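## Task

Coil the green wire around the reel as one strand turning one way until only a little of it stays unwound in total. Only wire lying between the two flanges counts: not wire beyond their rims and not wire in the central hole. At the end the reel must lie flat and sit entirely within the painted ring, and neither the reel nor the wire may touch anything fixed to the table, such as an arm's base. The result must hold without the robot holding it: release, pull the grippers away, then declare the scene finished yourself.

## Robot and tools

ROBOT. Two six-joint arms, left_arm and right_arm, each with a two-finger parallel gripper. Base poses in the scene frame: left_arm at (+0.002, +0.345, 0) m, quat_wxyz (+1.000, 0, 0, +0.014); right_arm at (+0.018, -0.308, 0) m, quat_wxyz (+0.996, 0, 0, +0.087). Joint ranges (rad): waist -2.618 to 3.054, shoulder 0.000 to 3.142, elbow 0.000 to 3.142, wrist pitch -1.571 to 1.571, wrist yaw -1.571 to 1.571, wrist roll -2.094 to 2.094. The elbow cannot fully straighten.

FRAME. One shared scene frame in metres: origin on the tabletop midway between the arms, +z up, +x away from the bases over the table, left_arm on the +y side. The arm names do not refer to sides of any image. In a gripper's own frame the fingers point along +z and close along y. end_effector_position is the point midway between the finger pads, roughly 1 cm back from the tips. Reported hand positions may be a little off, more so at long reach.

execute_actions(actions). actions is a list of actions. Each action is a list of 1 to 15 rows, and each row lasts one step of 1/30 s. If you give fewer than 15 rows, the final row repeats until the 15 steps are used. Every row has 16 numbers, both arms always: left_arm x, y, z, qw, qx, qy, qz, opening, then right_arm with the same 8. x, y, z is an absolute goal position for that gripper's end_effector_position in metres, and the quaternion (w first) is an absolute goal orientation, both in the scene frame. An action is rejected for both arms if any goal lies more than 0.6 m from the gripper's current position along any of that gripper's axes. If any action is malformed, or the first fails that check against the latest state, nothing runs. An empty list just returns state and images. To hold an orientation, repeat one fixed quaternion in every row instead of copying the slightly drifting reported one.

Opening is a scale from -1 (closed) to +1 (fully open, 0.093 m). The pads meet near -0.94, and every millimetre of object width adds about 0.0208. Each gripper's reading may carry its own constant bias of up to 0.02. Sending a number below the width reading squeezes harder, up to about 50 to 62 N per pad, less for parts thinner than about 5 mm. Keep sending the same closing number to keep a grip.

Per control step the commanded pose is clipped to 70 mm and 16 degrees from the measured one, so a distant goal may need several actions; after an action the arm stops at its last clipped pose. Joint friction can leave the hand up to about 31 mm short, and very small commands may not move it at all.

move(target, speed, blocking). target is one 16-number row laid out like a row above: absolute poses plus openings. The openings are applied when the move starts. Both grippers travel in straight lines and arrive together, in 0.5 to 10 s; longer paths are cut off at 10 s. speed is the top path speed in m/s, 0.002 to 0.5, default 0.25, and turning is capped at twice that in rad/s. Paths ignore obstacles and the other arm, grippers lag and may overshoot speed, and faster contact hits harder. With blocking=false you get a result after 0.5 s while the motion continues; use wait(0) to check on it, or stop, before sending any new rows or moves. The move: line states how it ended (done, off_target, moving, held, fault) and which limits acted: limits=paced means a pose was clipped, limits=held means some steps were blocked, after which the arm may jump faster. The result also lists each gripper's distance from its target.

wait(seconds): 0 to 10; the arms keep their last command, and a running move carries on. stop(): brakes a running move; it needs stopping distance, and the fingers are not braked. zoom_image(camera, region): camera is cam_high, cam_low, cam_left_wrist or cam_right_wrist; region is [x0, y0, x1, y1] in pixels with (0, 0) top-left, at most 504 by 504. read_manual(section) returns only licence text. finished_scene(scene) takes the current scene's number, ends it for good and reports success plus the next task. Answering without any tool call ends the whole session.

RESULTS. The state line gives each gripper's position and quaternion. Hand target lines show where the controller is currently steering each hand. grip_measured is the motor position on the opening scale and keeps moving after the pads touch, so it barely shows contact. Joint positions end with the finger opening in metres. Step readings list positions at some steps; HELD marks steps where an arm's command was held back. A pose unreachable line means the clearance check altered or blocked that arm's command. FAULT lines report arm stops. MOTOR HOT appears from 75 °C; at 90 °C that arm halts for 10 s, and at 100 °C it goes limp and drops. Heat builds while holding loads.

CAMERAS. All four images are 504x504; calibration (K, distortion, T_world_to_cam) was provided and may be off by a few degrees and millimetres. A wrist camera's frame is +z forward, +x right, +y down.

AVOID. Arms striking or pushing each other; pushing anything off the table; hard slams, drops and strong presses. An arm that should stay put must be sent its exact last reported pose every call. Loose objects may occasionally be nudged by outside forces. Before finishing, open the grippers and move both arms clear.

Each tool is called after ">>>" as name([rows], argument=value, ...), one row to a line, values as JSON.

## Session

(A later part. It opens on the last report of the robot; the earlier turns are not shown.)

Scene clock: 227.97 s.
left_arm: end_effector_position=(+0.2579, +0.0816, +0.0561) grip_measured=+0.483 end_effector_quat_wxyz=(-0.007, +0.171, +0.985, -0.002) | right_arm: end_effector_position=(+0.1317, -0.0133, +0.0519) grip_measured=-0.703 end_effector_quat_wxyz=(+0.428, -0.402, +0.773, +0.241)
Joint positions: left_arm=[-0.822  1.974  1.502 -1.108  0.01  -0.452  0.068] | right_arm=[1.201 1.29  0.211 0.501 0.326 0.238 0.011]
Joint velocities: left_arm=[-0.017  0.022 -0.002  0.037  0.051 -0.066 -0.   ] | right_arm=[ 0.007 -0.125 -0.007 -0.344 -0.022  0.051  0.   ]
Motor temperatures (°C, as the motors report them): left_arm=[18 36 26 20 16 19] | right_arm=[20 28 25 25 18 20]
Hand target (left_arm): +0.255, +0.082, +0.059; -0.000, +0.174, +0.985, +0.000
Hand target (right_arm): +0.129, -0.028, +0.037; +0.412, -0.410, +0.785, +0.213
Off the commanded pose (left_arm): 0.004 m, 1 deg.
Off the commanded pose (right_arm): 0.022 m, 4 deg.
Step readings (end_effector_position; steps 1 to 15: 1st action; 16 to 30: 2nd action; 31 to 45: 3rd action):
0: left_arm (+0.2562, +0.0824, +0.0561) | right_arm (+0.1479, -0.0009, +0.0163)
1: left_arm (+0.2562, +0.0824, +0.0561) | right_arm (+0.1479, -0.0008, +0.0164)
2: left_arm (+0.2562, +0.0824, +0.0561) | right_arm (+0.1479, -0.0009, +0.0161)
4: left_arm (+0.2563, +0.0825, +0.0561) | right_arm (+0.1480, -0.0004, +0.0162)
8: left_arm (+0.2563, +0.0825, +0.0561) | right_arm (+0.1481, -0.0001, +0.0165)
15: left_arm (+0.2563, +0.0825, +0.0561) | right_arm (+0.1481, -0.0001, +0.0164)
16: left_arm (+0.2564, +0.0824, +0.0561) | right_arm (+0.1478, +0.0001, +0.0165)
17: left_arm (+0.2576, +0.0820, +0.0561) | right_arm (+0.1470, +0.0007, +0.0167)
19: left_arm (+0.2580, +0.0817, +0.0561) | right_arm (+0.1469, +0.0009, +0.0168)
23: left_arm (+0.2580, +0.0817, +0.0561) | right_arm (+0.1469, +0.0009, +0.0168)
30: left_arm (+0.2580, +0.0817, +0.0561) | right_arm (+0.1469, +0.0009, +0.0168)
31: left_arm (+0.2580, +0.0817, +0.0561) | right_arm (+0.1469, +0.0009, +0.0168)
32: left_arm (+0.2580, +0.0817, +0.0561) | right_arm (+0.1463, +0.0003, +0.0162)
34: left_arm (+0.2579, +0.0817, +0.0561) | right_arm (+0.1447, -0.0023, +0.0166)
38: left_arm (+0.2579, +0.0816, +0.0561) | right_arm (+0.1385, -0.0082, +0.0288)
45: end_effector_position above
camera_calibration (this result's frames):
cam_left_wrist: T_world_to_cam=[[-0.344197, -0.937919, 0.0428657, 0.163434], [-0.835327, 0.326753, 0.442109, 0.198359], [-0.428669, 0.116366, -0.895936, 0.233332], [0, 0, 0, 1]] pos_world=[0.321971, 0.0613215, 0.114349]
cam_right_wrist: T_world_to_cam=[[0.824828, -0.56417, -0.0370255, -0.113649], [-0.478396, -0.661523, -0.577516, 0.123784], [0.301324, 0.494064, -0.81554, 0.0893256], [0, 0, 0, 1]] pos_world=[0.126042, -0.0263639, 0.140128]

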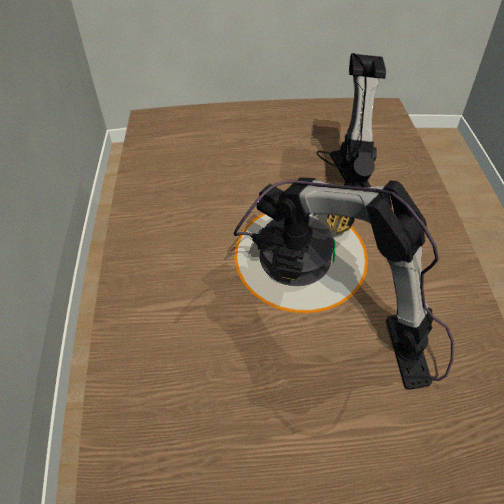

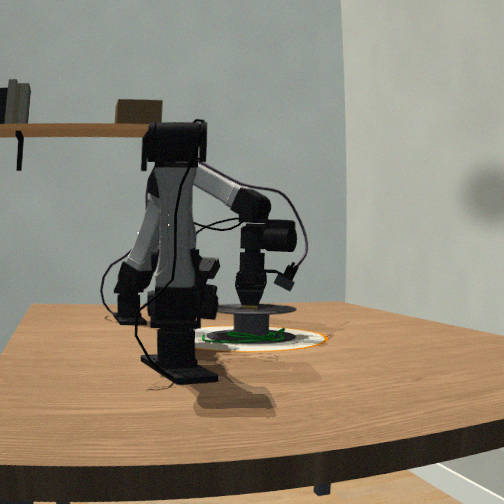

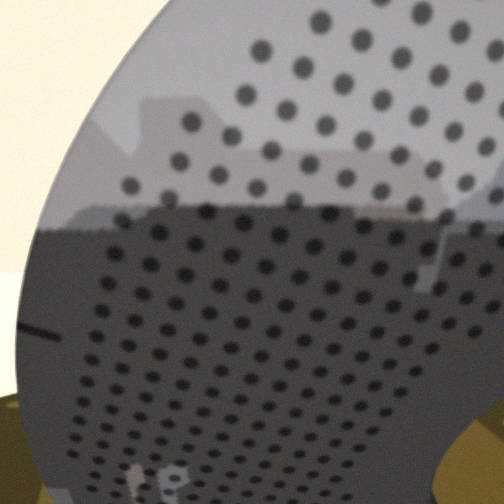

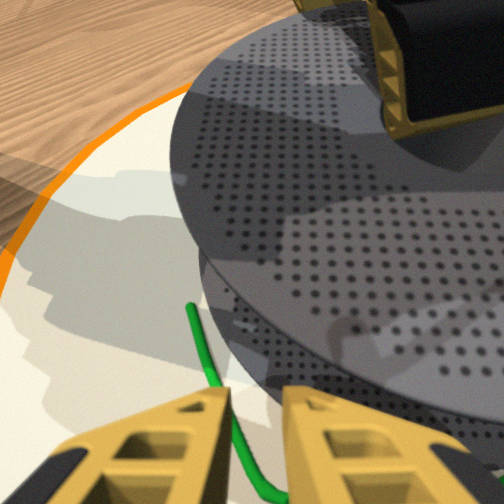

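>>> move(target=[0.2546,0.0823,0.059,0,0.1736,0.9848,0,0.3,0.120,-0.05,0.075,0.3404,-0.5993,0.654,0.3119,-0.45], speed=0.25)

Scene clock: 230.20 s.
left_arm: end_effector_position=(+0.2578, +0.0815, +0.0561) grip_measured=+0.483 end_effector_quat_wxyz=(-0.007, +0.171, +0.985, -0.002) | right_arm: end_effector_position=(+0.1165, -0.0510, +0.0694) grip_measured=-0.453 end_effector_quat_wxyz=(+0.337, -0.595, +0.658, +0.316)
Joint positions: left_arm=[-0.822  1.974  1.502 -1.108  0.011 -0.452  0.068] | right_arm=[ 0.768  0.948  0.234  0.027 -0.44  -0.316  0.023]
Joint velocities: left_arm=[ 0.002 -0.012  0.017  0.066 -0.037 -0.037  0.001] | right_arm=[ 0.007 -0.012 -0.012 -0.066 -0.037 -0.066 -0.001]
Motor temperatures (°C, as the motors report them): left_arm=[18 37 26 20 16 19] | right_arm=[20 27 25 25 18 20]
Hand target (left_arm): +0.255, +0.082, +0.059; -0.000, +0.174, +0.985, +0.000
Hand target (right_arm): +0.119, -0.049, +0.076; +0.340, -0.595, +0.654, +0.320
Off the commanded pose (left_arm): 0.004 m, 1 deg.
Off the commanded pose (right_arm): 0.007 m, 1 deg.
move: done
camera_calibration (this result's frames):
cam_left_wrist: T_world_to_cam=[[-0.344167, -0.937898, 0.0435542, 0.16327], [-0.835089, 0.326984, 0.442389, 0.198215], [-0.429158, 0.115884, -0.895765, 0.23346], [0, 0, 0, 1]] pos_world=[0.321911, 0.0612631, 0.114326]
cam_right_wrist: T_world_to_cam=[[0.994882, -0.0978323, -0.0252735, -0.118597], [-0.0965803, -0.847182, -0.522451, 0.0438939], [0.0297012, 0.522218, -0.852295, 0.162465], [0, 0, 0, 1]] pos_world=[0.117403, -0.0592587, 0.158403]

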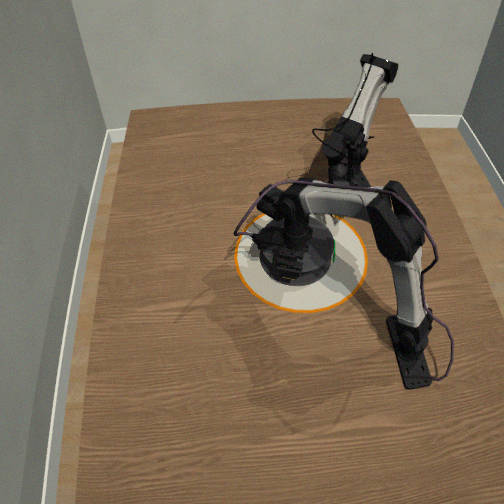

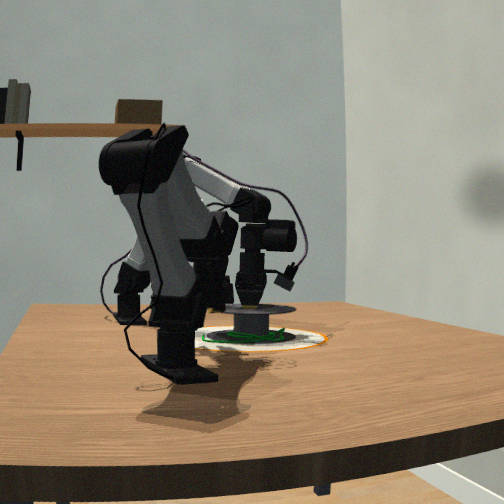

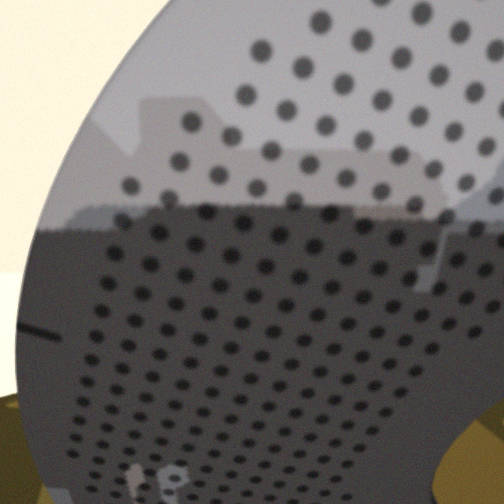

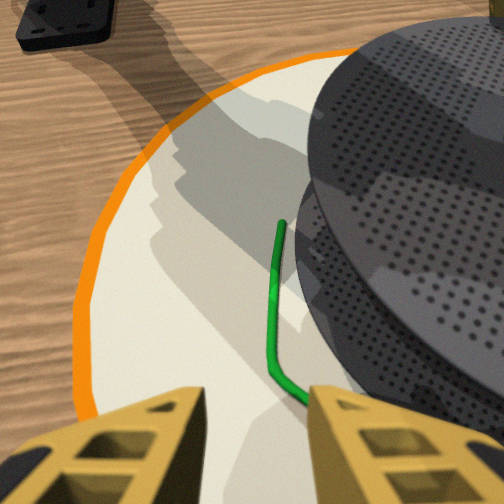

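>>> zoom_image(camera="cam_low", region=[190,300,330,360])

Region (190, 300, 330, 360) of cam_low's 504x504 image, scaled by 3.600, with more detail than that image has; it fills the top 216 rows of this view, and the rest is white.

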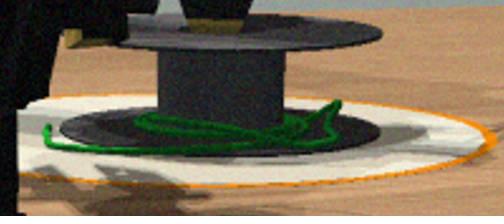

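>>> execute_actions([
  [[0.2578,0.0815,0.057,0,0.1736,0.9848,0,1,0.120,-0.06,0.09,0.3404,-0.5993,0.654,0.3119,1]],
  [[0.2578,0.0815,0.064,0,0.1736,0.9848,0,1,0.120,-0.07,0.10,0.3404,-0.5993,0.654,0.3119,1],[0.2578,0.0815,0.070,0,0.1736,0.9848,0,1,0.120,-0.07,0.105,0.3404,-0.5993,0.654,0.3119,1],[0.2578,0.0815,0.076,0,0.1736,0.9848,0,1,0.120,-0.07,0.11,0.3404,-0.5993,0.654,0.3119,1],[0.2578,0.0815,0.082,0,0.1736,0.9848,0,1,0.120,-0.07,0.115,0.3404,-0.5993,0.654,0.3119,1],[0.2578,0.0815,0.088,0,0.1736,0.9848,0,1,0.120,-0.07,0.12,0.3404,-0.5993,0.654,0.3119,1],[0.2578,0.0815,0.094,0,0.1736,0.9848,0,1,0.120,-0.07,0.125,0.3404,-0.5993,0.654,0.3119,1],[0.2578,0.0815,0.100,0,0.1736,0.9848,0,1,0.120,-0.07,0.13,0.3404,-0.5993,0.654,0.3119,1],[0.2578,0.0815,0.106,0,0.1736,0.9848,0,1,0.120,-0.07,0.13,0.3404,-0.5993,0.654,0.3119,1],[0.2578,0.0815,0.112,0,0.1736,0.9848,0,1,0.120,-0.07,0.13,0.3404,-0.5993,0.654,0.3119,1]],
])

>>> move(target=[0.15,0.15,0.09,0.2968,0.6794,0.5702,-0.3537,-0.4,0.16,-0.09,0.13,0,0.3007,0.9537,0,1], speed=0.3)

Scene clock: 249.43 s.
left_arm: end_effector_position=(+0.2632, +0.0760, +0.1029) grip_measured=+0.991 end_effector_quat_wxyz=(+0.004, +0.171, +0.985, -0.010) | right_arm: end_effector_position=(+0.1234, -0.0649, +0.1282) grip_measured=+0.990 end_effector_quat_wxyz=(+0.349, -0.596, +0.653, +0.311)
Joint positions: left_arm=[-0.822  1.952  1.659 -1.259  0.011 -0.452  0.093] | right_arm=[ 0.683  0.773  0.424 -0.346 -0.495 -0.389  0.093]
Joint velocities: left_arm=[-0.022 -0.012  0.032 -0.198  0.007  0.051 -0.001] | right_arm=[-0.012  0.002 -0.012 -0.271 -0.022  0.051 -0.001]
Motor temperatures (°C, as the motors report them): left_arm=[18 39 26 20 16 19] | right_arm=[20 26 27 25 18 20]
Hand target (left_arm): +0.258, +0.081, +0.112; +0.000, +0.174, +0.985, -0.000
Hand target (right_arm): +0.121, -0.069, +0.130; +0.341, -0.598, +0.654, +0.313
Off the commanded pose (left_arm): 0.012 m, 1 deg.
Off the commanded pose (right_arm): 0.006 m, 1 deg.
Step readings (end_effector_position; steps 1 to 15: 1st action; 16 to 30: 2nd action):
0: left_arm (+0.2578, +0.0815, +0.0561) | right_arm (+0.1162, -0.0512, +0.0691)
1: left_arm (+0.2578, +0.0815, +0.0561) | right_arm (+0.1164, -0.0525, +0.0701)
2: left_arm (+0.2580, +0.0813, +0.0561) | right_arm (+0.1178, -0.0544, +0.0727)
4: left_arm (+0.2580, +0.0813, +0.0561) | right_arm (+0.1213, -0.0553, +0.0813)
8: left_arm (+0.2580, +0.0813, +0.0561) | right_arm (+0.1229, -0.0556, +0.0886)
15: left_arm (+0.2580, +0.0813, +0.0561) | right_arm (+0.1194, -0.0595, +0.0827)
16: left_arm (+0.2580, +0.0813, +0.0561) | right_arm (+0.1193, -0.0610, +0.0834)
17: left_arm (+0.2579, +0.0815, +0.0564) | right_arm (+0.1202, -0.0633, +0.0854)
19: left_arm (+0.2571, +0.0822, +0.0595) | right_arm (+0.1224, -0.0648, +0.0951)
23: left_arm (+0.2606, +0.0787, +0.0763) | right_arm (+0.1257, -0.0615, +0.1234)
30: end_effector_position above
camera_calibration (this result's frames):
cam_left_wrist: T_world_to_cam=[[-0.344768, -0.937077, 0.0549673, 0.156903], [-0.843621, 0.334998, 0.419618, 0.187863], [-0.411629, 0.0982993, -0.906035, 0.276084], [0, 0, 0, 1]] pos_world=[0.326224, 0.0569577, 0.162686]
cam_right_wrist: T_world_to_cam=[[0.994981, -0.100055, 0.000901817, -0.128825], [-0.0841814, -0.841929, -0.532981, 0.0636724], [0.0540869, 0.53023, -0.846127, 0.216351], [0, 0, 0, 1]] pos_world=[0.121837, -0.0739977, 0.217113]

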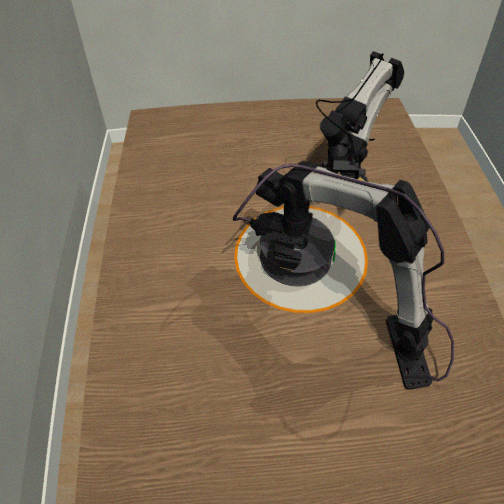

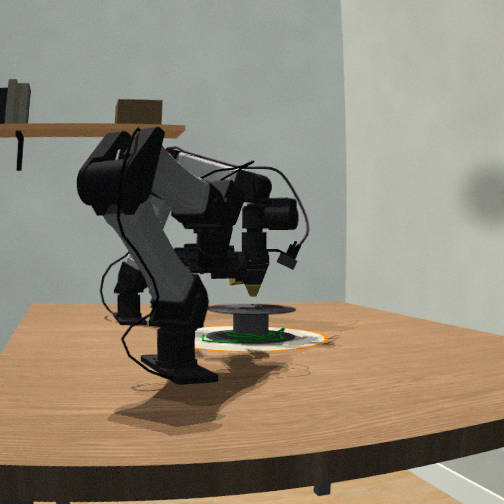

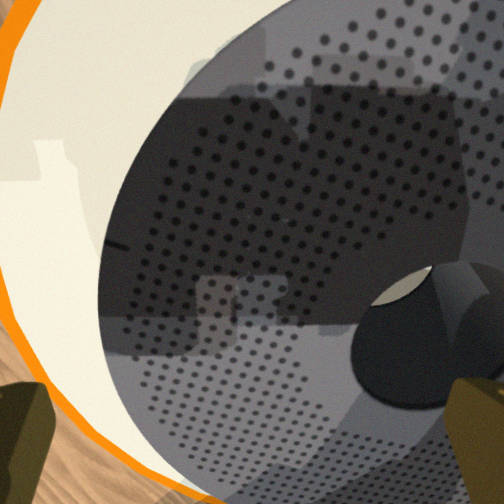

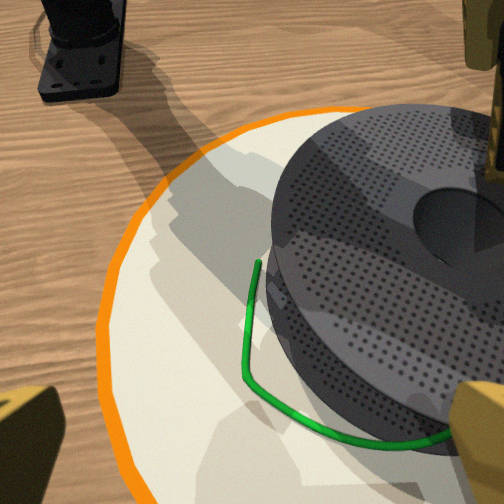

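Scene clock: 253.77 s.
left_arm: end_effector_position=(+0.1547, +0.1493, +0.0950) grip_measured=-0.398 end_effector_quat_wxyz=(+0.311, +0.687, +0.562, -0.339) | right_arm: end_effector_position=(+0.1583, -0.0925, +0.1323) grip_measured=+0.990 end_effector_quat_wxyz=(+0.006, +0.294, +0.956, +0.004)
Joint positions: left_arm=[-0.358  1.227  0.586 -0.672  0.932  1.311  0.026] | right_arm=[ 0.827  1.502  1.253 -1.311  0.009  1.597  0.093]
Joint velocities: left_arm=[-0.012 -0.002  0.007 -0.037 -0.051 -0.007 -0.   ] | right_arm=[-0.007 -0.002  0.002 -0.007 -0.081  0.066 -0.001]
Motor temperatures (°C, as the motors report them): left_arm=[18 38 26 20 16 19] | right_arm=[20 25 28 25 18 20]
Hand target (left_arm): +0.151, +0.151, +0.090; +0.298, +0.680, +0.569, -0.354
Hand target (right_arm): +0.159, -0.091, +0.133; -0.003, +0.302, +0.953, -0.001
Off the commanded pose (left_arm): 0.007 m, 3 deg.
Off the commanded pose (right_arm): 0.004 m, 1 deg.
move: off_target (left_arm)
camera_calibration (this result's frames):
cam_left_wrist: T_world_to_cam=[[-0.976997, 0.210829, -0.0320606, 0.123259], [0.199499, 0.850479, -0.486709, -0.0771751], [-0.0753457, -0.48191, -0.872975, 0.248527], [0, 0, 0, 1]] pos_world=[0.154546, 0.159417, 0.183348]
cam_right_wrist: T_world_to_cam=[[-0.570103, -0.821472, -0.0128925, 0.016531], [-0.759102, 0.520686, 0.390706, 0.156165], [-0.314241, 0.232529, -0.920425, 0.273209], [0, 0, 0, 1]] pos_world=[0.213823, -0.131262, 0.190667]

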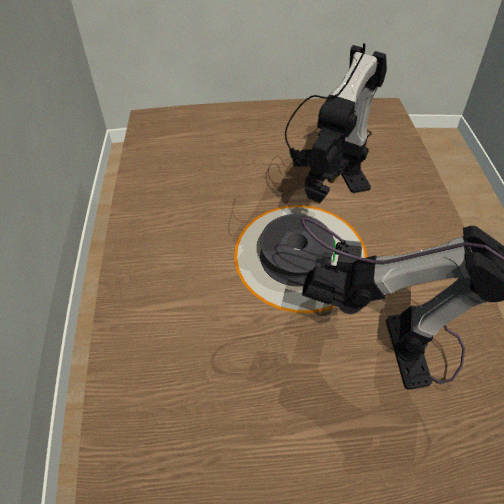

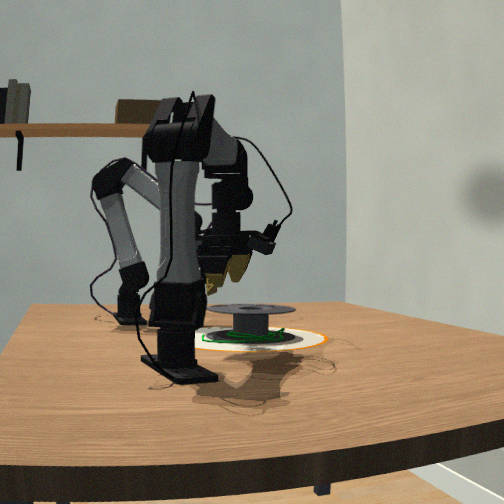

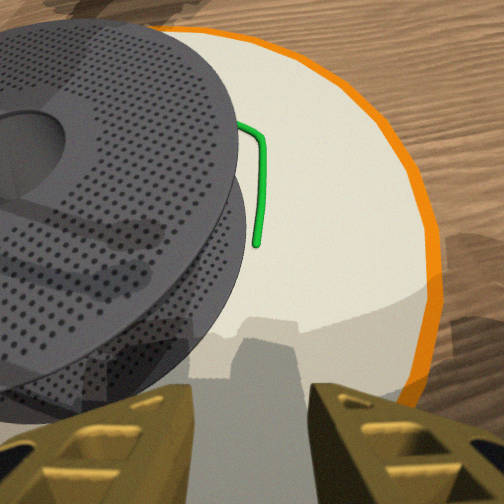

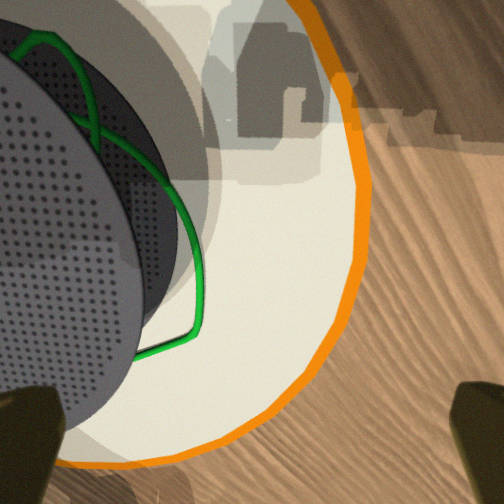

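>>> move(target=[0.15,0.13,0.06,0.2968,0.6794,0.5702,-0.3537,-0.4,0.208,-0.034,0.105,0,0.3007,0.9537,0,1], speed=0.15)

Scene clock: 257.03 s.
left_arm: end_effector_position=(+0.1521, +0.1307, +0.0690) grip_measured=-0.398 end_effector_quat_wxyz=(+0.306, +0.679, +0.566, -0.353) | right_arm: end_effector_position=(+0.2021, -0.0395, +0.1035) grip_measured=+0.990 end_effector_quat_wxyz=(+0.002, +0.299, +0.954, -0.007)
Joint positions: left_arm=[-0.446  1.302  0.498 -0.413  0.926  1.156  0.026] | right_arm=[ 0.801  1.79   1.45  -1.243  0.008  1.582  0.093]
Joint velocities: left_arm=[ 0.002  0.007 -0.007  0.051 -0.051 -0.007 -0.   ] | right_arm=[-0.012 -0.017 -0.032 -0.007 -0.022 -0.051 -0.   ]
Motor temperatures (°C, as the motors report them): left_arm=[18 37 26 20 16 19] | right_arm=[20 26 28 24 18 20]
Hand target (left_arm): +0.149, +0.131, +0.061; +0.296, +0.680, +0.570, -0.354
Hand target (right_arm): +0.208, -0.034, +0.104; -0.000, +0.301, +0.954, +0.001
Off the commanded pose (left_arm): 0.009 m, 1 deg.
Off the commanded pose (right_arm): 0.008 m, 1 deg.
move: done
camera_calibration (this result's frames):
cam_left_wrist: T_world_to_cam=[[-0.978095, 0.208154, -0.00165229, 0.12232], [0.180868, 0.845898, -0.50174, -0.069016], [-0.103041, -0.491048, -0.865017, 0.221492], [0, 0, 0, 1]] pos_world=[0.154946, 0.141682, 0.157168]
cam_right_wrist: T_world_to_cam=[[-0.578543, -0.815569, 0.0116659, 0.0840426], [-0.748125, 0.536289, 0.390772, 0.171507], [-0.324958, 0.217351, -0.920414, 0.249673], [0, 0, 0, 1]] pos_world=[0.258064, -0.0777014, 0.161802]

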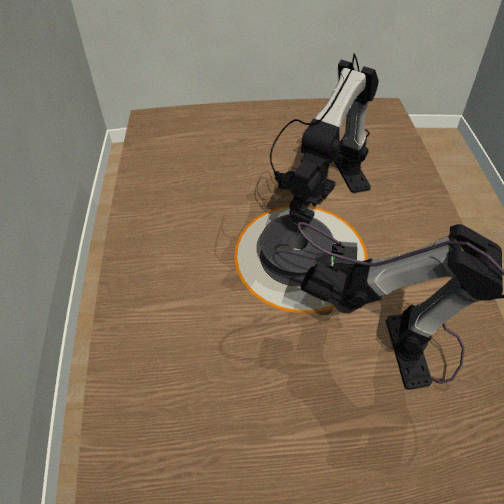

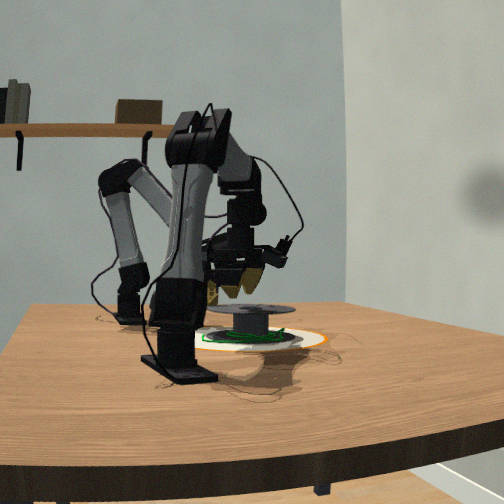

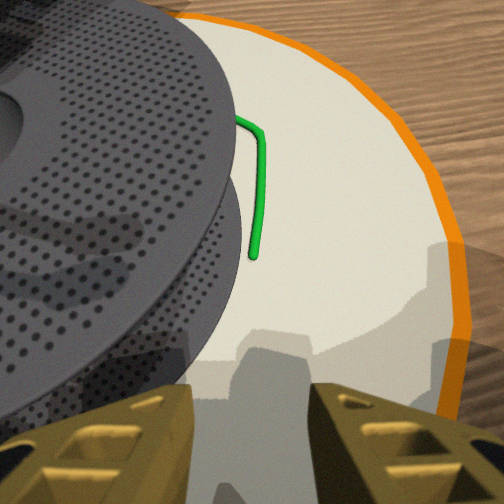

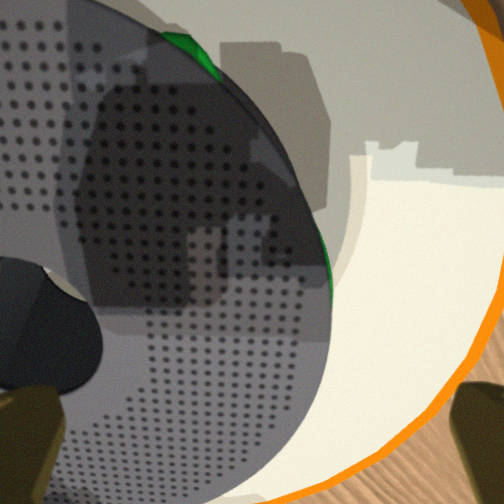

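>>> execute_actions([
  [[0.15,0.13,0.06,0.2968,0.6794,0.5702,-0.3537,-0.4,0.211,-0.032,0.100,0,0.3007,0.9537,0,1],[0.15,0.13,0.06,0.2968,0.6794,0.5702,-0.3537,-0.4,0.211,-0.032,0.096,0,0.3007,0.9537,0,1],[0.15,0.13,0.06,0.2968,0.6794,0.5702,-0.3537,-0.4,0.210,-0.033,0.092,0,0.3007,0.9537,0,1],[0.15,0.13,0.06,0.2968,0.6794,0.5702,-0.3537,-0.4,0.210,-0.033,0.088,0,0.3007,0.9537,0,1],[0.15,0.13,0.06,0.2968,0.6794,0.5702,-0.3537,-0.4,0.209,-0.034,0.084,0,0.3007,0.9537,0,1],[0.15,0.13,0.06,0.2968,0.6794,0.5702,-0.3537,-0.4,0.209,-0.034,0.080,0,0.3007,0.9537,0,1]],
  [[0.15,0.13,0.06,0.2968,0.6794,0.5702,-0.3537,-0.4,0.209,-0.034,0.080,0,0.3007,0.9537,0,1]],
])

Scene clock: 259.40 s.
left_arm: end_effector_position=(+0.1533, +0.1302, +0.0694) grip_measured=-0.398 end_effector_quat_wxyz=(+0.307, +0.679, +0.566, -0.352) | right_arm: end_effector_position=(+0.2079, -0.0310, +0.0906) grip_measured=+0.990 end_effector_quat_wxyz=(+0.007, +0.298, +0.955, +0.010)
Joint positions: left_arm=[-0.446  1.302  0.498 -0.406  0.926  1.151  0.026] | right_arm=[ 0.801  1.803  1.413 -1.159  0.008  1.579  0.093]
Joint velocities: left_arm=[-0.012 -0.012 -0.017  0.037 -0.037  0.007 -0.   ] | right_arm=[-0.002 -0.002  0.007 -0.022  0.022  0.037 -0.001]
Motor temperatures (°C, as the motors report them): left_arm=[18 36 26 21 16 19] | right_arm=[20 26 28 24 18 20]
Hand target (left_arm): +0.150, +0.130, +0.060; +0.297, +0.679, +0.570, -0.354
Hand target (right_arm): +0.209, -0.034, +0.080; -0.000, +0.301, +0.954, +0.000
Off the commanded pose (left_arm): 0.010 m, 1 deg.
Off the commanded pose (right_arm): 0.011 m, 1 deg.
Step readings (end_effector_position; steps 1 to 15: 1st action; 16 to 30: 2nd action):
0: left_arm (+0.1525, +0.1305, +0.0690) | right_arm (+0.2021, -0.0395, +0.1035)
1: left_arm (+0.1526, +0.1305, +0.0691) | right_arm (+0.2021, -0.0394, +0.1031)
2: left_arm (+0.1527, +0.1304, +0.0691) | right_arm (+0.2024, -0.0390, +0.1027)
4: left_arm (+0.1529, +0.1303, +0.0692) | right_arm (+0.2041, -0.0366, +0.1014)
8: left_arm (+0.1531, +0.1303, +0.0693) | right_arm (+0.2055, -0.0344, +0.0939)
15: left_arm (+0.1532, +0.1302, +0.0693) | right_arm (+0.2071, -0.0321, +0.0906)
16: left_arm (+0.1532, +0.1302, +0.0693) | right_arm (+0.2073, -0.0318, +0.0906)
17: left_arm (+0.1533, +0.1302, +0.0694) | right_arm (+0.2074, -0.0316, +0.0906)
19: left_arm (+0.1533, +0.1302, +0.0694) | right_arm (+0.2076, -0.0314, +0.0906)
23: left_arm (+0.1533, +0.1302, +0.0694) | right_arm (+0.2078, -0.0311, +0.0906)
30: end_effector_position above
camera_calibration (this result's frames):
cam_left_wrist: T_world_to_cam=[[-0.978691, 0.205284, -0.00472181, 0.124188], [0.179761, 0.845439, -0.50291, -0.0683234], [-0.0992475, -0.493042, -0.864326, 0.221357], [0, 0, 0, 1]] pos_world=[0.155793, 0.141408, 0.157551]
cam_right_wrist: T_world_to_cam=[[-0.576554, -0.816713, -0.0237833, 0.0972571], [-0.757124, 0.523091, 0.391329, 0.177721], [-0.307163, 0.243629, -0.919943, 0.234877], [0, 0, 0, 1]] pos_world=[0.262776, -0.070756, 0.14884]

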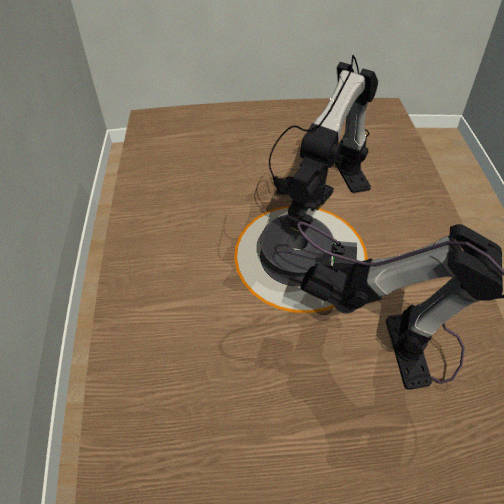

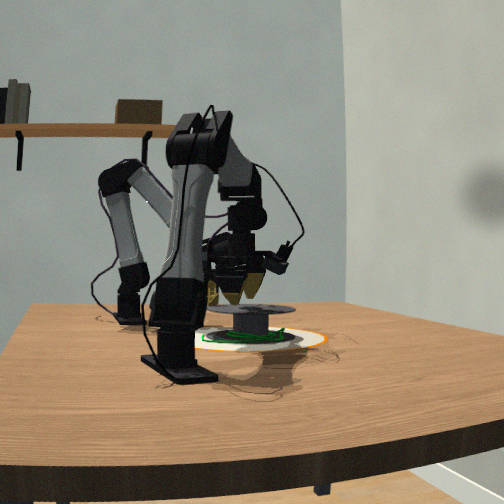

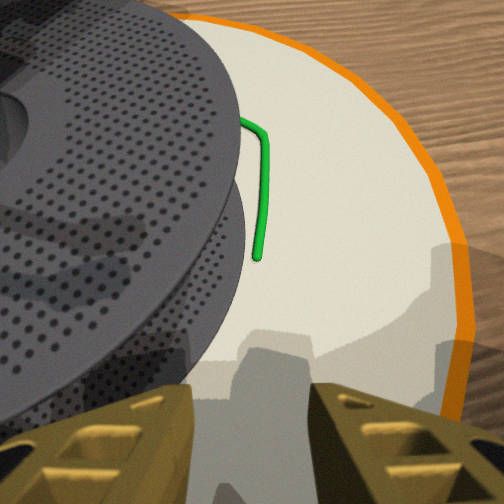

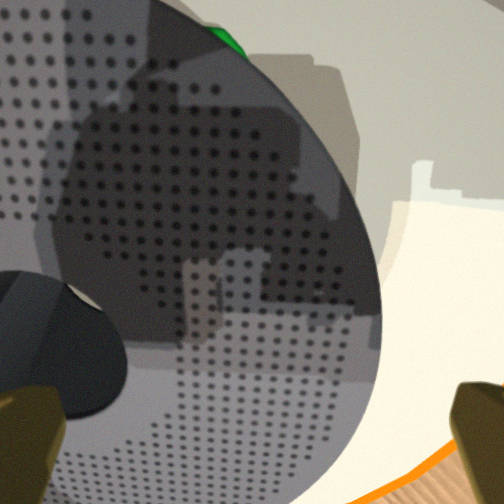

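>>> execute_actions([
  [[0.14,0.09,0.06,0.2811,0.7037,0.54,-0.3663,-0.5,0.209,-0.034,0.074,0,0.3007,0.9537,0,1],[0.14,0.085,0.055,0.2811,0.7037,0.54,-0.3663,-0.5,0.209,-0.034,0.070,0,0.3007,0.9537,0,1],[0.135,0.08,0.05,0.2811,0.7037,0.54,-0.3663,-0.5,0.209,-0.034,0.066,0,0.3007,0.9537,0,1],[0.135,0.075,0.048,0.2811,0.7037,0.54,-0.3663,-0.5,0.209,-0.034,0.062,0,0.3007,0.9537,0,1],[0.13,0.07,0.046,0.2811,0.7037,0.54,-0.3663,-0.5,0.209,-0.034,0.058,0,0.3007,0.9537,0,1],[0.13,0.065,0.044,0.2811,0.7037,0.54,-0.3663,-0.5,0.209,-0.034,0.054,0,0.3007,0.9537,0,1],[0.128,0.06,0.042,0.2811,0.7037,0.54,-0.3663,-0.5,0.209,-0.034,0.050,0,0.3007,0.9537,0,1],[0.128,0.055,0.040,0.2811,0.7037,0.54,-0.3663,-0.5,0.209,-0.034,0.046,0,0.3007,0.9537,0,1]],
  [[0.128,0.05,0.040,0.2811,0.7037,0.54,-0.3663,-0.5,0.209,-0.034,0.046,0,0.3007,0.9537,0,1]],
])

Scene clock: 263.53 s.
left_arm: end_effector_position=(+0.1215, +0.0533, +0.0450) grip_measured=-0.498 end_effector_quat_wxyz=(+0.268, +0.704, +0.538, -0.379) | right_arm: end_effector_position=(+0.2114, -0.0328, +0.0562) grip_measured=+0.990 end_effector_quat_wxyz=(+0.009, +0.302, +0.953, +0.008)
Joint positions: left_arm=[-0.809  1.505  0.501  0.021  0.818  0.795  0.021] | right_arm=[ 0.792  1.834  1.314 -1.03   0.013  1.579  0.093]
Joint velocities: left_arm=[-0.002  0.012  0.012  0.007  0.007  0.007 -0.   ] | right_arm=[-0.007 -0.022  0.007  0.007  0.007 -0.022 -0.   ]
Motor temperatures (°C, as the motors report them): left_arm=[18 35 26 21 16 19] | right_arm=[20 26 27 23 18 20]
Hand target (left_arm): +0.128, +0.050, +0.040; +0.280, +0.704, +0.540, -0.366
Hand target (right_arm): +0.209, -0.034, +0.046; -0.000, +0.301, +0.954, -0.000
Off the commanded pose (left_arm): 0.009 m, 2 deg.
Off the commanded pose (right_arm): 0.011 m, 1 deg.
Step readings (end_effector_position; steps 1 to 15: 1st action; 16 to 30: 2nd action):
0: left_arm (+0.1533, +0.1302, +0.0694) | right_arm (+0.2079, -0.0310, +0.0906)
1: left_arm (+0.1502, +0.1266, +0.0679) | right_arm (+0.2080, -0.0308, +0.0900)
2: left_arm (+0.1420, +0.1178, +0.0664) | right_arm (+0.2082, -0.0305, +0.0887)
4: left_arm (+0.1252, +0.1018, +0.0607) | right_arm (+0.2074, -0.0317, +0.0834)
8: left_arm (+0.1112, +0.0806, +0.0485) | right_arm (+0.2047, -0.0356, +0.0673)
15: left_arm (+0.1181, +0.0637, +0.0450) | right_arm (+0.2079, -0.0331, +0.0562)
16: left_arm (+0.1192, +0.0621, +0.0447) | right_arm (+0.2085, -0.0326, +0.0562)
17: left_arm (+0.1194, +0.0602, +0.0445) | right_arm (+0.2091, -0.0325, +0.0562)
19: left_arm (+0.1197, +0.0569, +0.0446) | right_arm (+0.2096, -0.0322, +0.0562)
23: left_arm (+0.1207, +0.0544, +0.0448) | right_arm (+0.2105, -0.0323, +0.0562)
30: end_effector_position above
camera_calibration (this result's frames):
cam_left_wrist: T_world_to_cam=[[-0.949137, 0.31184, 0.0435263, 0.097305], [0.250281, 0.831093, -0.496632, -0.0179869], [-0.191044, -0.460478, -0.866869, 0.168753], [0, 0, 0, 1]] pos_world=[0.129097, 0.0623124, 0.133119]
cam_right_wrist: T_world_to_cam=[[-0.58403, -0.811445, -0.0215768, 0.0986035], [-0.753211, 0.531824, 0.387087, 0.194523], [-0.302625, 0.242322, -0.921791, 0.203901], [0, 0, 0, 1]] pos_world=[0.26581, -0.0728507, 0.114784]

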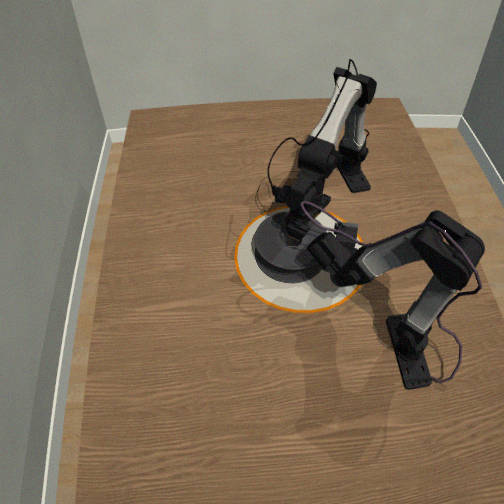

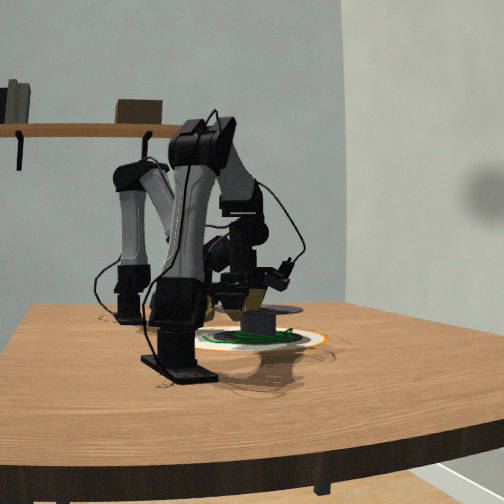

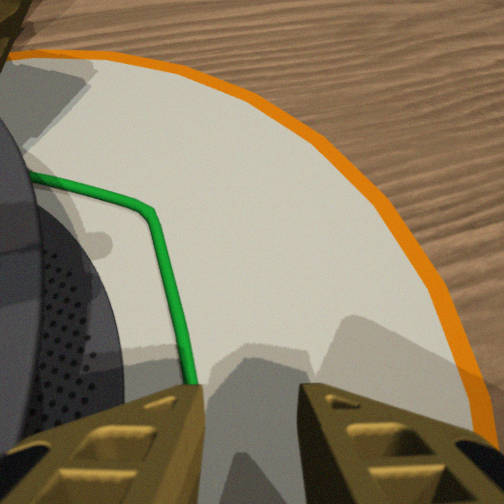

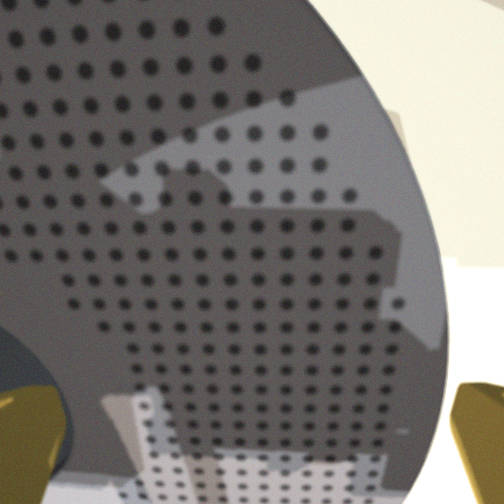

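>>> execute_actions([
  [[0.1215,0.0533,0.045,0.2811,0.7037,0.54,-0.3663,-0.5,0.2114,-0.0328,0.054,0,0.3007,0.9537,0,0.2]],
  [[0.1215,0.0533,0.045,0.2811,0.7037,0.54,-0.3663,-0.5,0.2114,-0.0328,0.056,0,0.3007,0.9537,0,0.2]],
])

Scene clock: 265.73 s.
left_arm: end_effector_position=(+0.1198, +0.0543, +0.0414) grip_measured=-0.498 end_effector_quat_wxyz=(+0.265, +0.702, +0.543, -0.376) | right_arm: end_effector_position=(+0.2134, -0.0315, +0.0567) grip_measured=+0.454 end_effector_quat_wxyz=(+0.011, +0.304, +0.953, +0.012)
Joint positions: left_arm=[-0.816  1.506  0.489  0.034  0.804  0.78   0.021] | right_arm=[ 0.789  1.835  1.316 -1.023  0.013  1.58   0.067]
Joint velocities: left_arm=[-0.002 -0.002  0.007  0.051 -0.022 -0.051 -0.   ] | right_arm=[-0.007 -0.002  0.002 -0.022 -0.051  0.051 -0.   ]
Motor temperatures (°C, as the motors report them): left_arm=[18 35 26 21 16 19] | right_arm=[20 26 27 23 18 20]
Hand target (left_arm): +0.121, +0.053, +0.045; +0.281, +0.704, +0.540, -0.367
Hand target (right_arm): +0.211, -0.033, +0.056; -0.000, +0.301, +0.954, +0.001
Off the commanded pose (left_arm): 0.004 m, 2 deg.
Off the commanded pose (right_arm): 0.003 m, 2 deg.
Step readings (end_effector_position; steps 1 to 15: 1st action; 16 to 30: 2nd action):
0: left_arm (+0.1216, +0.0532, +0.0449) | right_arm (+0.2116, -0.0328, +0.0562)
1: left_arm (+0.1209, +0.0533, +0.0445) | right_arm (+0.2121, -0.0323, +0.0562)
2: left_arm (+0.1199, +0.0532, +0.0440) | right_arm (+0.2132, -0.0316, +0.0565)
4: left_arm (+0.1193, +0.0539, +0.0423) | right_arm (+0.2134, -0.0315, +0.0567)
8: left_arm (+0.1198, +0.0544, +0.0414) | right_arm (+0.2134, -0.0315, +0.0567)
15: left_arm (+0.1198, +0.0543, +0.0414) | right_arm (+0.2134, -0.0315, +0.0567)
16: left_arm (+0.1198, +0.0543, +0.0414) | right_arm (+0.2134, -0.0315, +0.0567)
17: left_arm (+0.1198, +0.0543, +0.0414) | right_arm (+0.2134, -0.0315, +0.0567)
19: left_arm (+0.1198, +0.0543, +0.0414) | right_arm (+0.2134, -0.0315, +0.0567)
23: left_arm (+0.1198, +0.0543, +0.0414) | right_arm (+0.2134, -0.0315, +0.0567)
30: end_effector_position above
camera_calibration (this result's frames):
cam_left_wrist: T_world_to_cam=[[-0.951731, 0.302862, 0.0498309, 0.096094], [0.241361, 0.838768, -0.488071, -0.0198225], [-0.189615, -0.452485, -0.87138, 0.165411], [0, 0, 0, 1]] pos_world=[0.127604, 0.0623692, 0.129673]
cam_right_wrist: T_world_to_cam=[[-0.586997, -0.809033, -0.0299988, 0.102074], [-0.753258, 0.532197, 0.386483, 0.195204], [-0.296712, 0.249461, -0.921809, 0.203602], [0, 0, 0, 1]] pos_world=[0.267367, -0.0720966, 0.115302]

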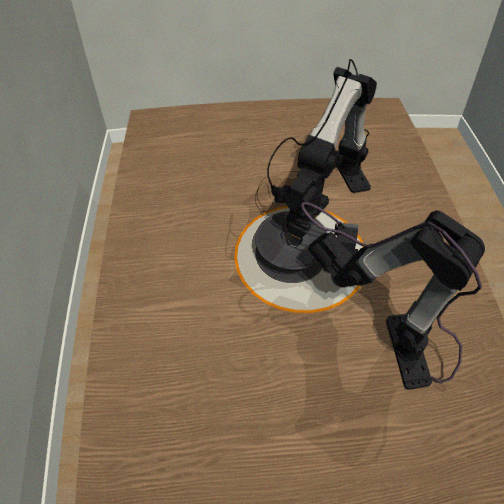

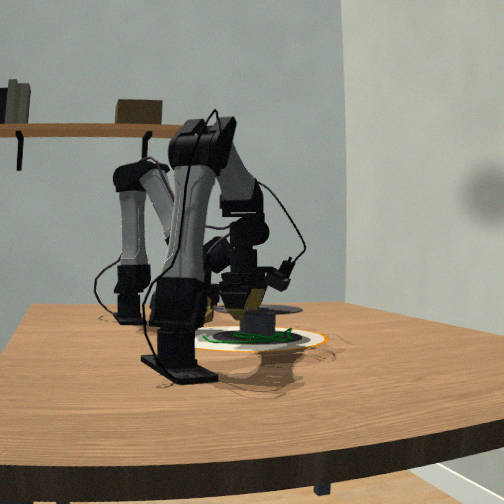

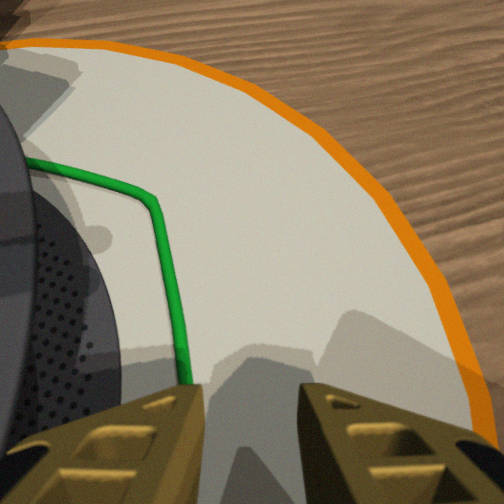

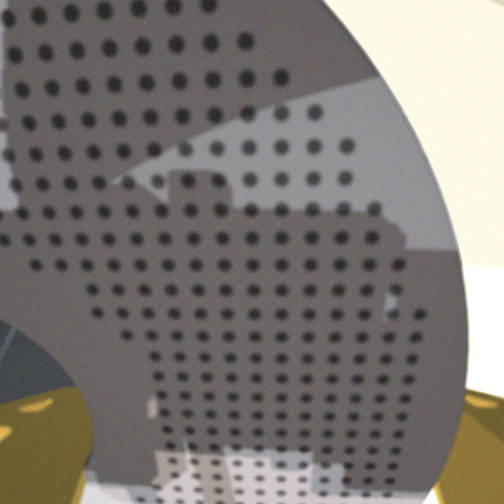

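>>> execute_actions([
  [[0.124,0.056,0.043,0.2968,0.6794,0.5702,-0.3537,-0.5,0.2134,-0.0315,0.057,0,0.3007,0.9537,0,0.2],[0.126,0.056,0.043,0.2968,0.6794,0.5702,-0.3537,-0.5,0.2134,-0.0315,0.057,0,0.3007,0.9537,0,0.2],[0.128,0.056,0.043,0.2968,0.6794,0.5702,-0.3537,-0.5,0.2134,-0.0315,0.057,0,0.3007,0.9537,0,0.2],[0.130,0.056,0.043,0.3119,0.654,0.5993,-0.3404,-0.5,0.2134,-0.0315,0.057,0,0.3007,0.9537,0,0.2],[0.132,0.056,0.043,0.3119,0.654,0.5993,-0.3404,-0.5,0.2134,-0.0315,0.057,0,0.3007,0.9537,0,0.2],[0.134,0.056,0.043,0.3119,0.654,0.5993,-0.3404,-0.5,0.2134,-0.0315,0.057,0,0.3007,0.9537,0,0.2]],
  [[0.134,0.056,0.043,0.3119,0.654,0.5993,-0.3404,-0.5,0.2134,-0.0315,0.057,0,0.3007,0.9537,0,0.2]],
])

Scene clock: 268.43 s.
left_arm: end_effector_position=(+0.1274, +0.0586, +0.0362) grip_measured=-0.498 end_effector_quat_wxyz=(+0.285, +0.656, +0.603, -0.353) | right_arm: end_effector_position=(+0.2148, -0.0314, +0.0577) grip_measured=+0.454 end_effector_quat_wxyz=(+0.009, +0.304, +0.953, +0.010)
Joint positions: left_arm=[-0.834  1.454  0.397  0.186  0.694  0.586  0.021] | right_arm=[ 0.786  1.84   1.327 -1.033  0.012  1.577  0.067]
Joint velocities: left_arm=[ 0.007 -0.017 -0.012 -0.007  0.051 -0.037  0.   ] | right_arm=[-0.002  0.007  0.002  0.022  0.051  0.007 -0.   ]
Motor temperatures (°C, as the motors report them): left_arm=[18 34 26 22 16 19] | right_arm=[20 27 27 23 18 20]
Hand target (left_arm): +0.134, +0.056, +0.043; +0.311, +0.654, +0.599, -0.341
Hand target (right_arm): +0.213, -0.032, +0.057; +0.000, +0.301, +0.954, +0.001
Off the commanded pose (left_arm): 0.010 m, 3 deg.
Off the commanded pose (right_arm): 0.002 m, 2 deg.
Step readings (end_effector_position; steps 1 to 15: 1st action; 16 to 30: 2nd action):
0: left_arm (+0.1198, +0.0543, +0.0414) | right_arm (+0.2134, -0.0315, +0.0567)
1: left_arm (+0.1197, +0.0546, +0.0412) | right_arm (+0.2137, -0.0312, +0.0570)
2: left_arm (+0.1194, +0.0559, +0.0407) | right_arm (+0.2138, -0.0310, +0.0571)
4: left_arm (+0.1198, +0.0586, +0.0382) | right_arm (+0.2138, -0.0307, +0.0575)
8: left_arm (+0.1242, +0.0612, +0.0357) | right_arm (+0.2138, -0.0308, +0.0576)
15: left_arm (+0.1268, +0.0591, +0.0359) | right_arm (+0.2144, -0.0312, +0.0577)
16: left_arm (+0.1270, +0.0590, +0.0359) | right_arm (+0.2145, -0.0313, +0.0577)
17: left_arm (+0.1272, +0.0589, +0.0360) | right_arm (+0.2145, -0.0313, +0.0577)
19: left_arm (+0.1273, +0.0588, +0.0360) | right_arm (+0.2147, -0.0313, +0.0577)
23: left_arm (+0.1273, +0.0587, +0.0361) | right_arm (+0.2148, -0.0314, +0.0577)
30: end_effector_position above
camera_calibration (this result's frames):
cam_left_wrist: T_world_to_cam=[[-0.987256, 0.144973, 0.0656418, 0.115462], [0.0967031, 0.874089, -0.476043, -0.0118722], [-0.12639, -0.463629, -0.876969, 0.156965], [0, 0, 0, 1]] pos_world=[0.134977, 0.0664118, 0.124422]
cam_right_wrist: T_world_to_cam=[[-0.587368, -0.808898, -0.0261164, 0.102802], [-0.751765, 0.533362, 0.387782, 0.195413], [-0.299747, 0.247404, -0.921381, 0.205448], [0, 0, 0, 1]] pos_world=[0.26887, -0.0718979, 0.116203]

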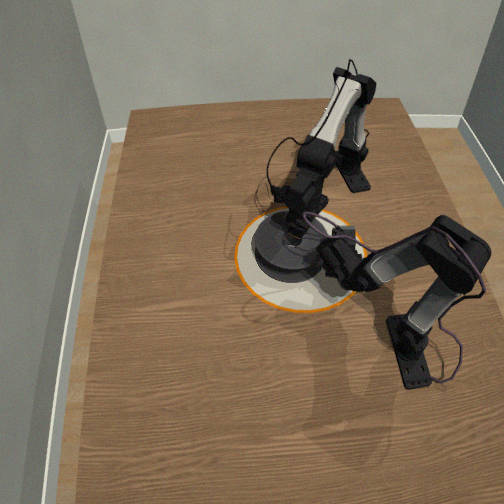

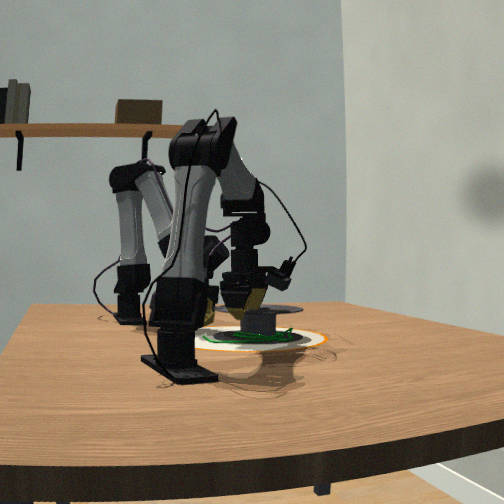

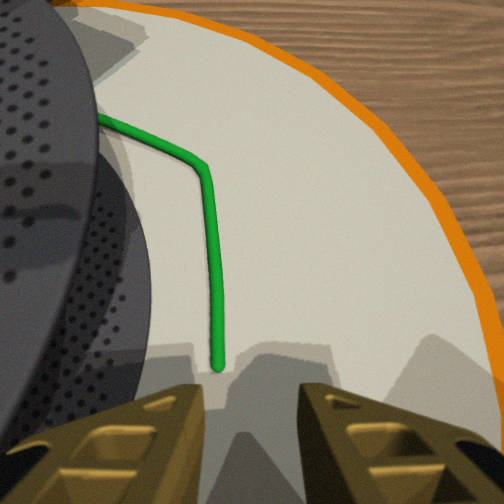

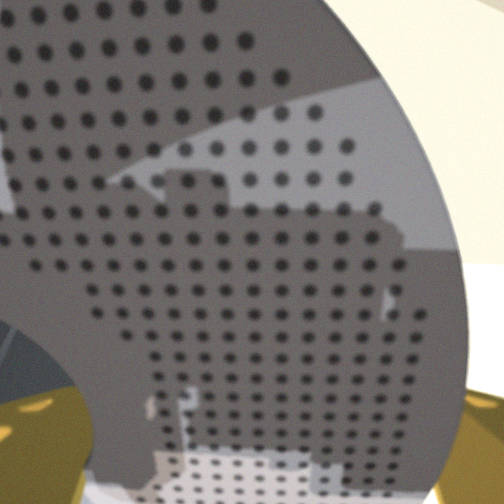

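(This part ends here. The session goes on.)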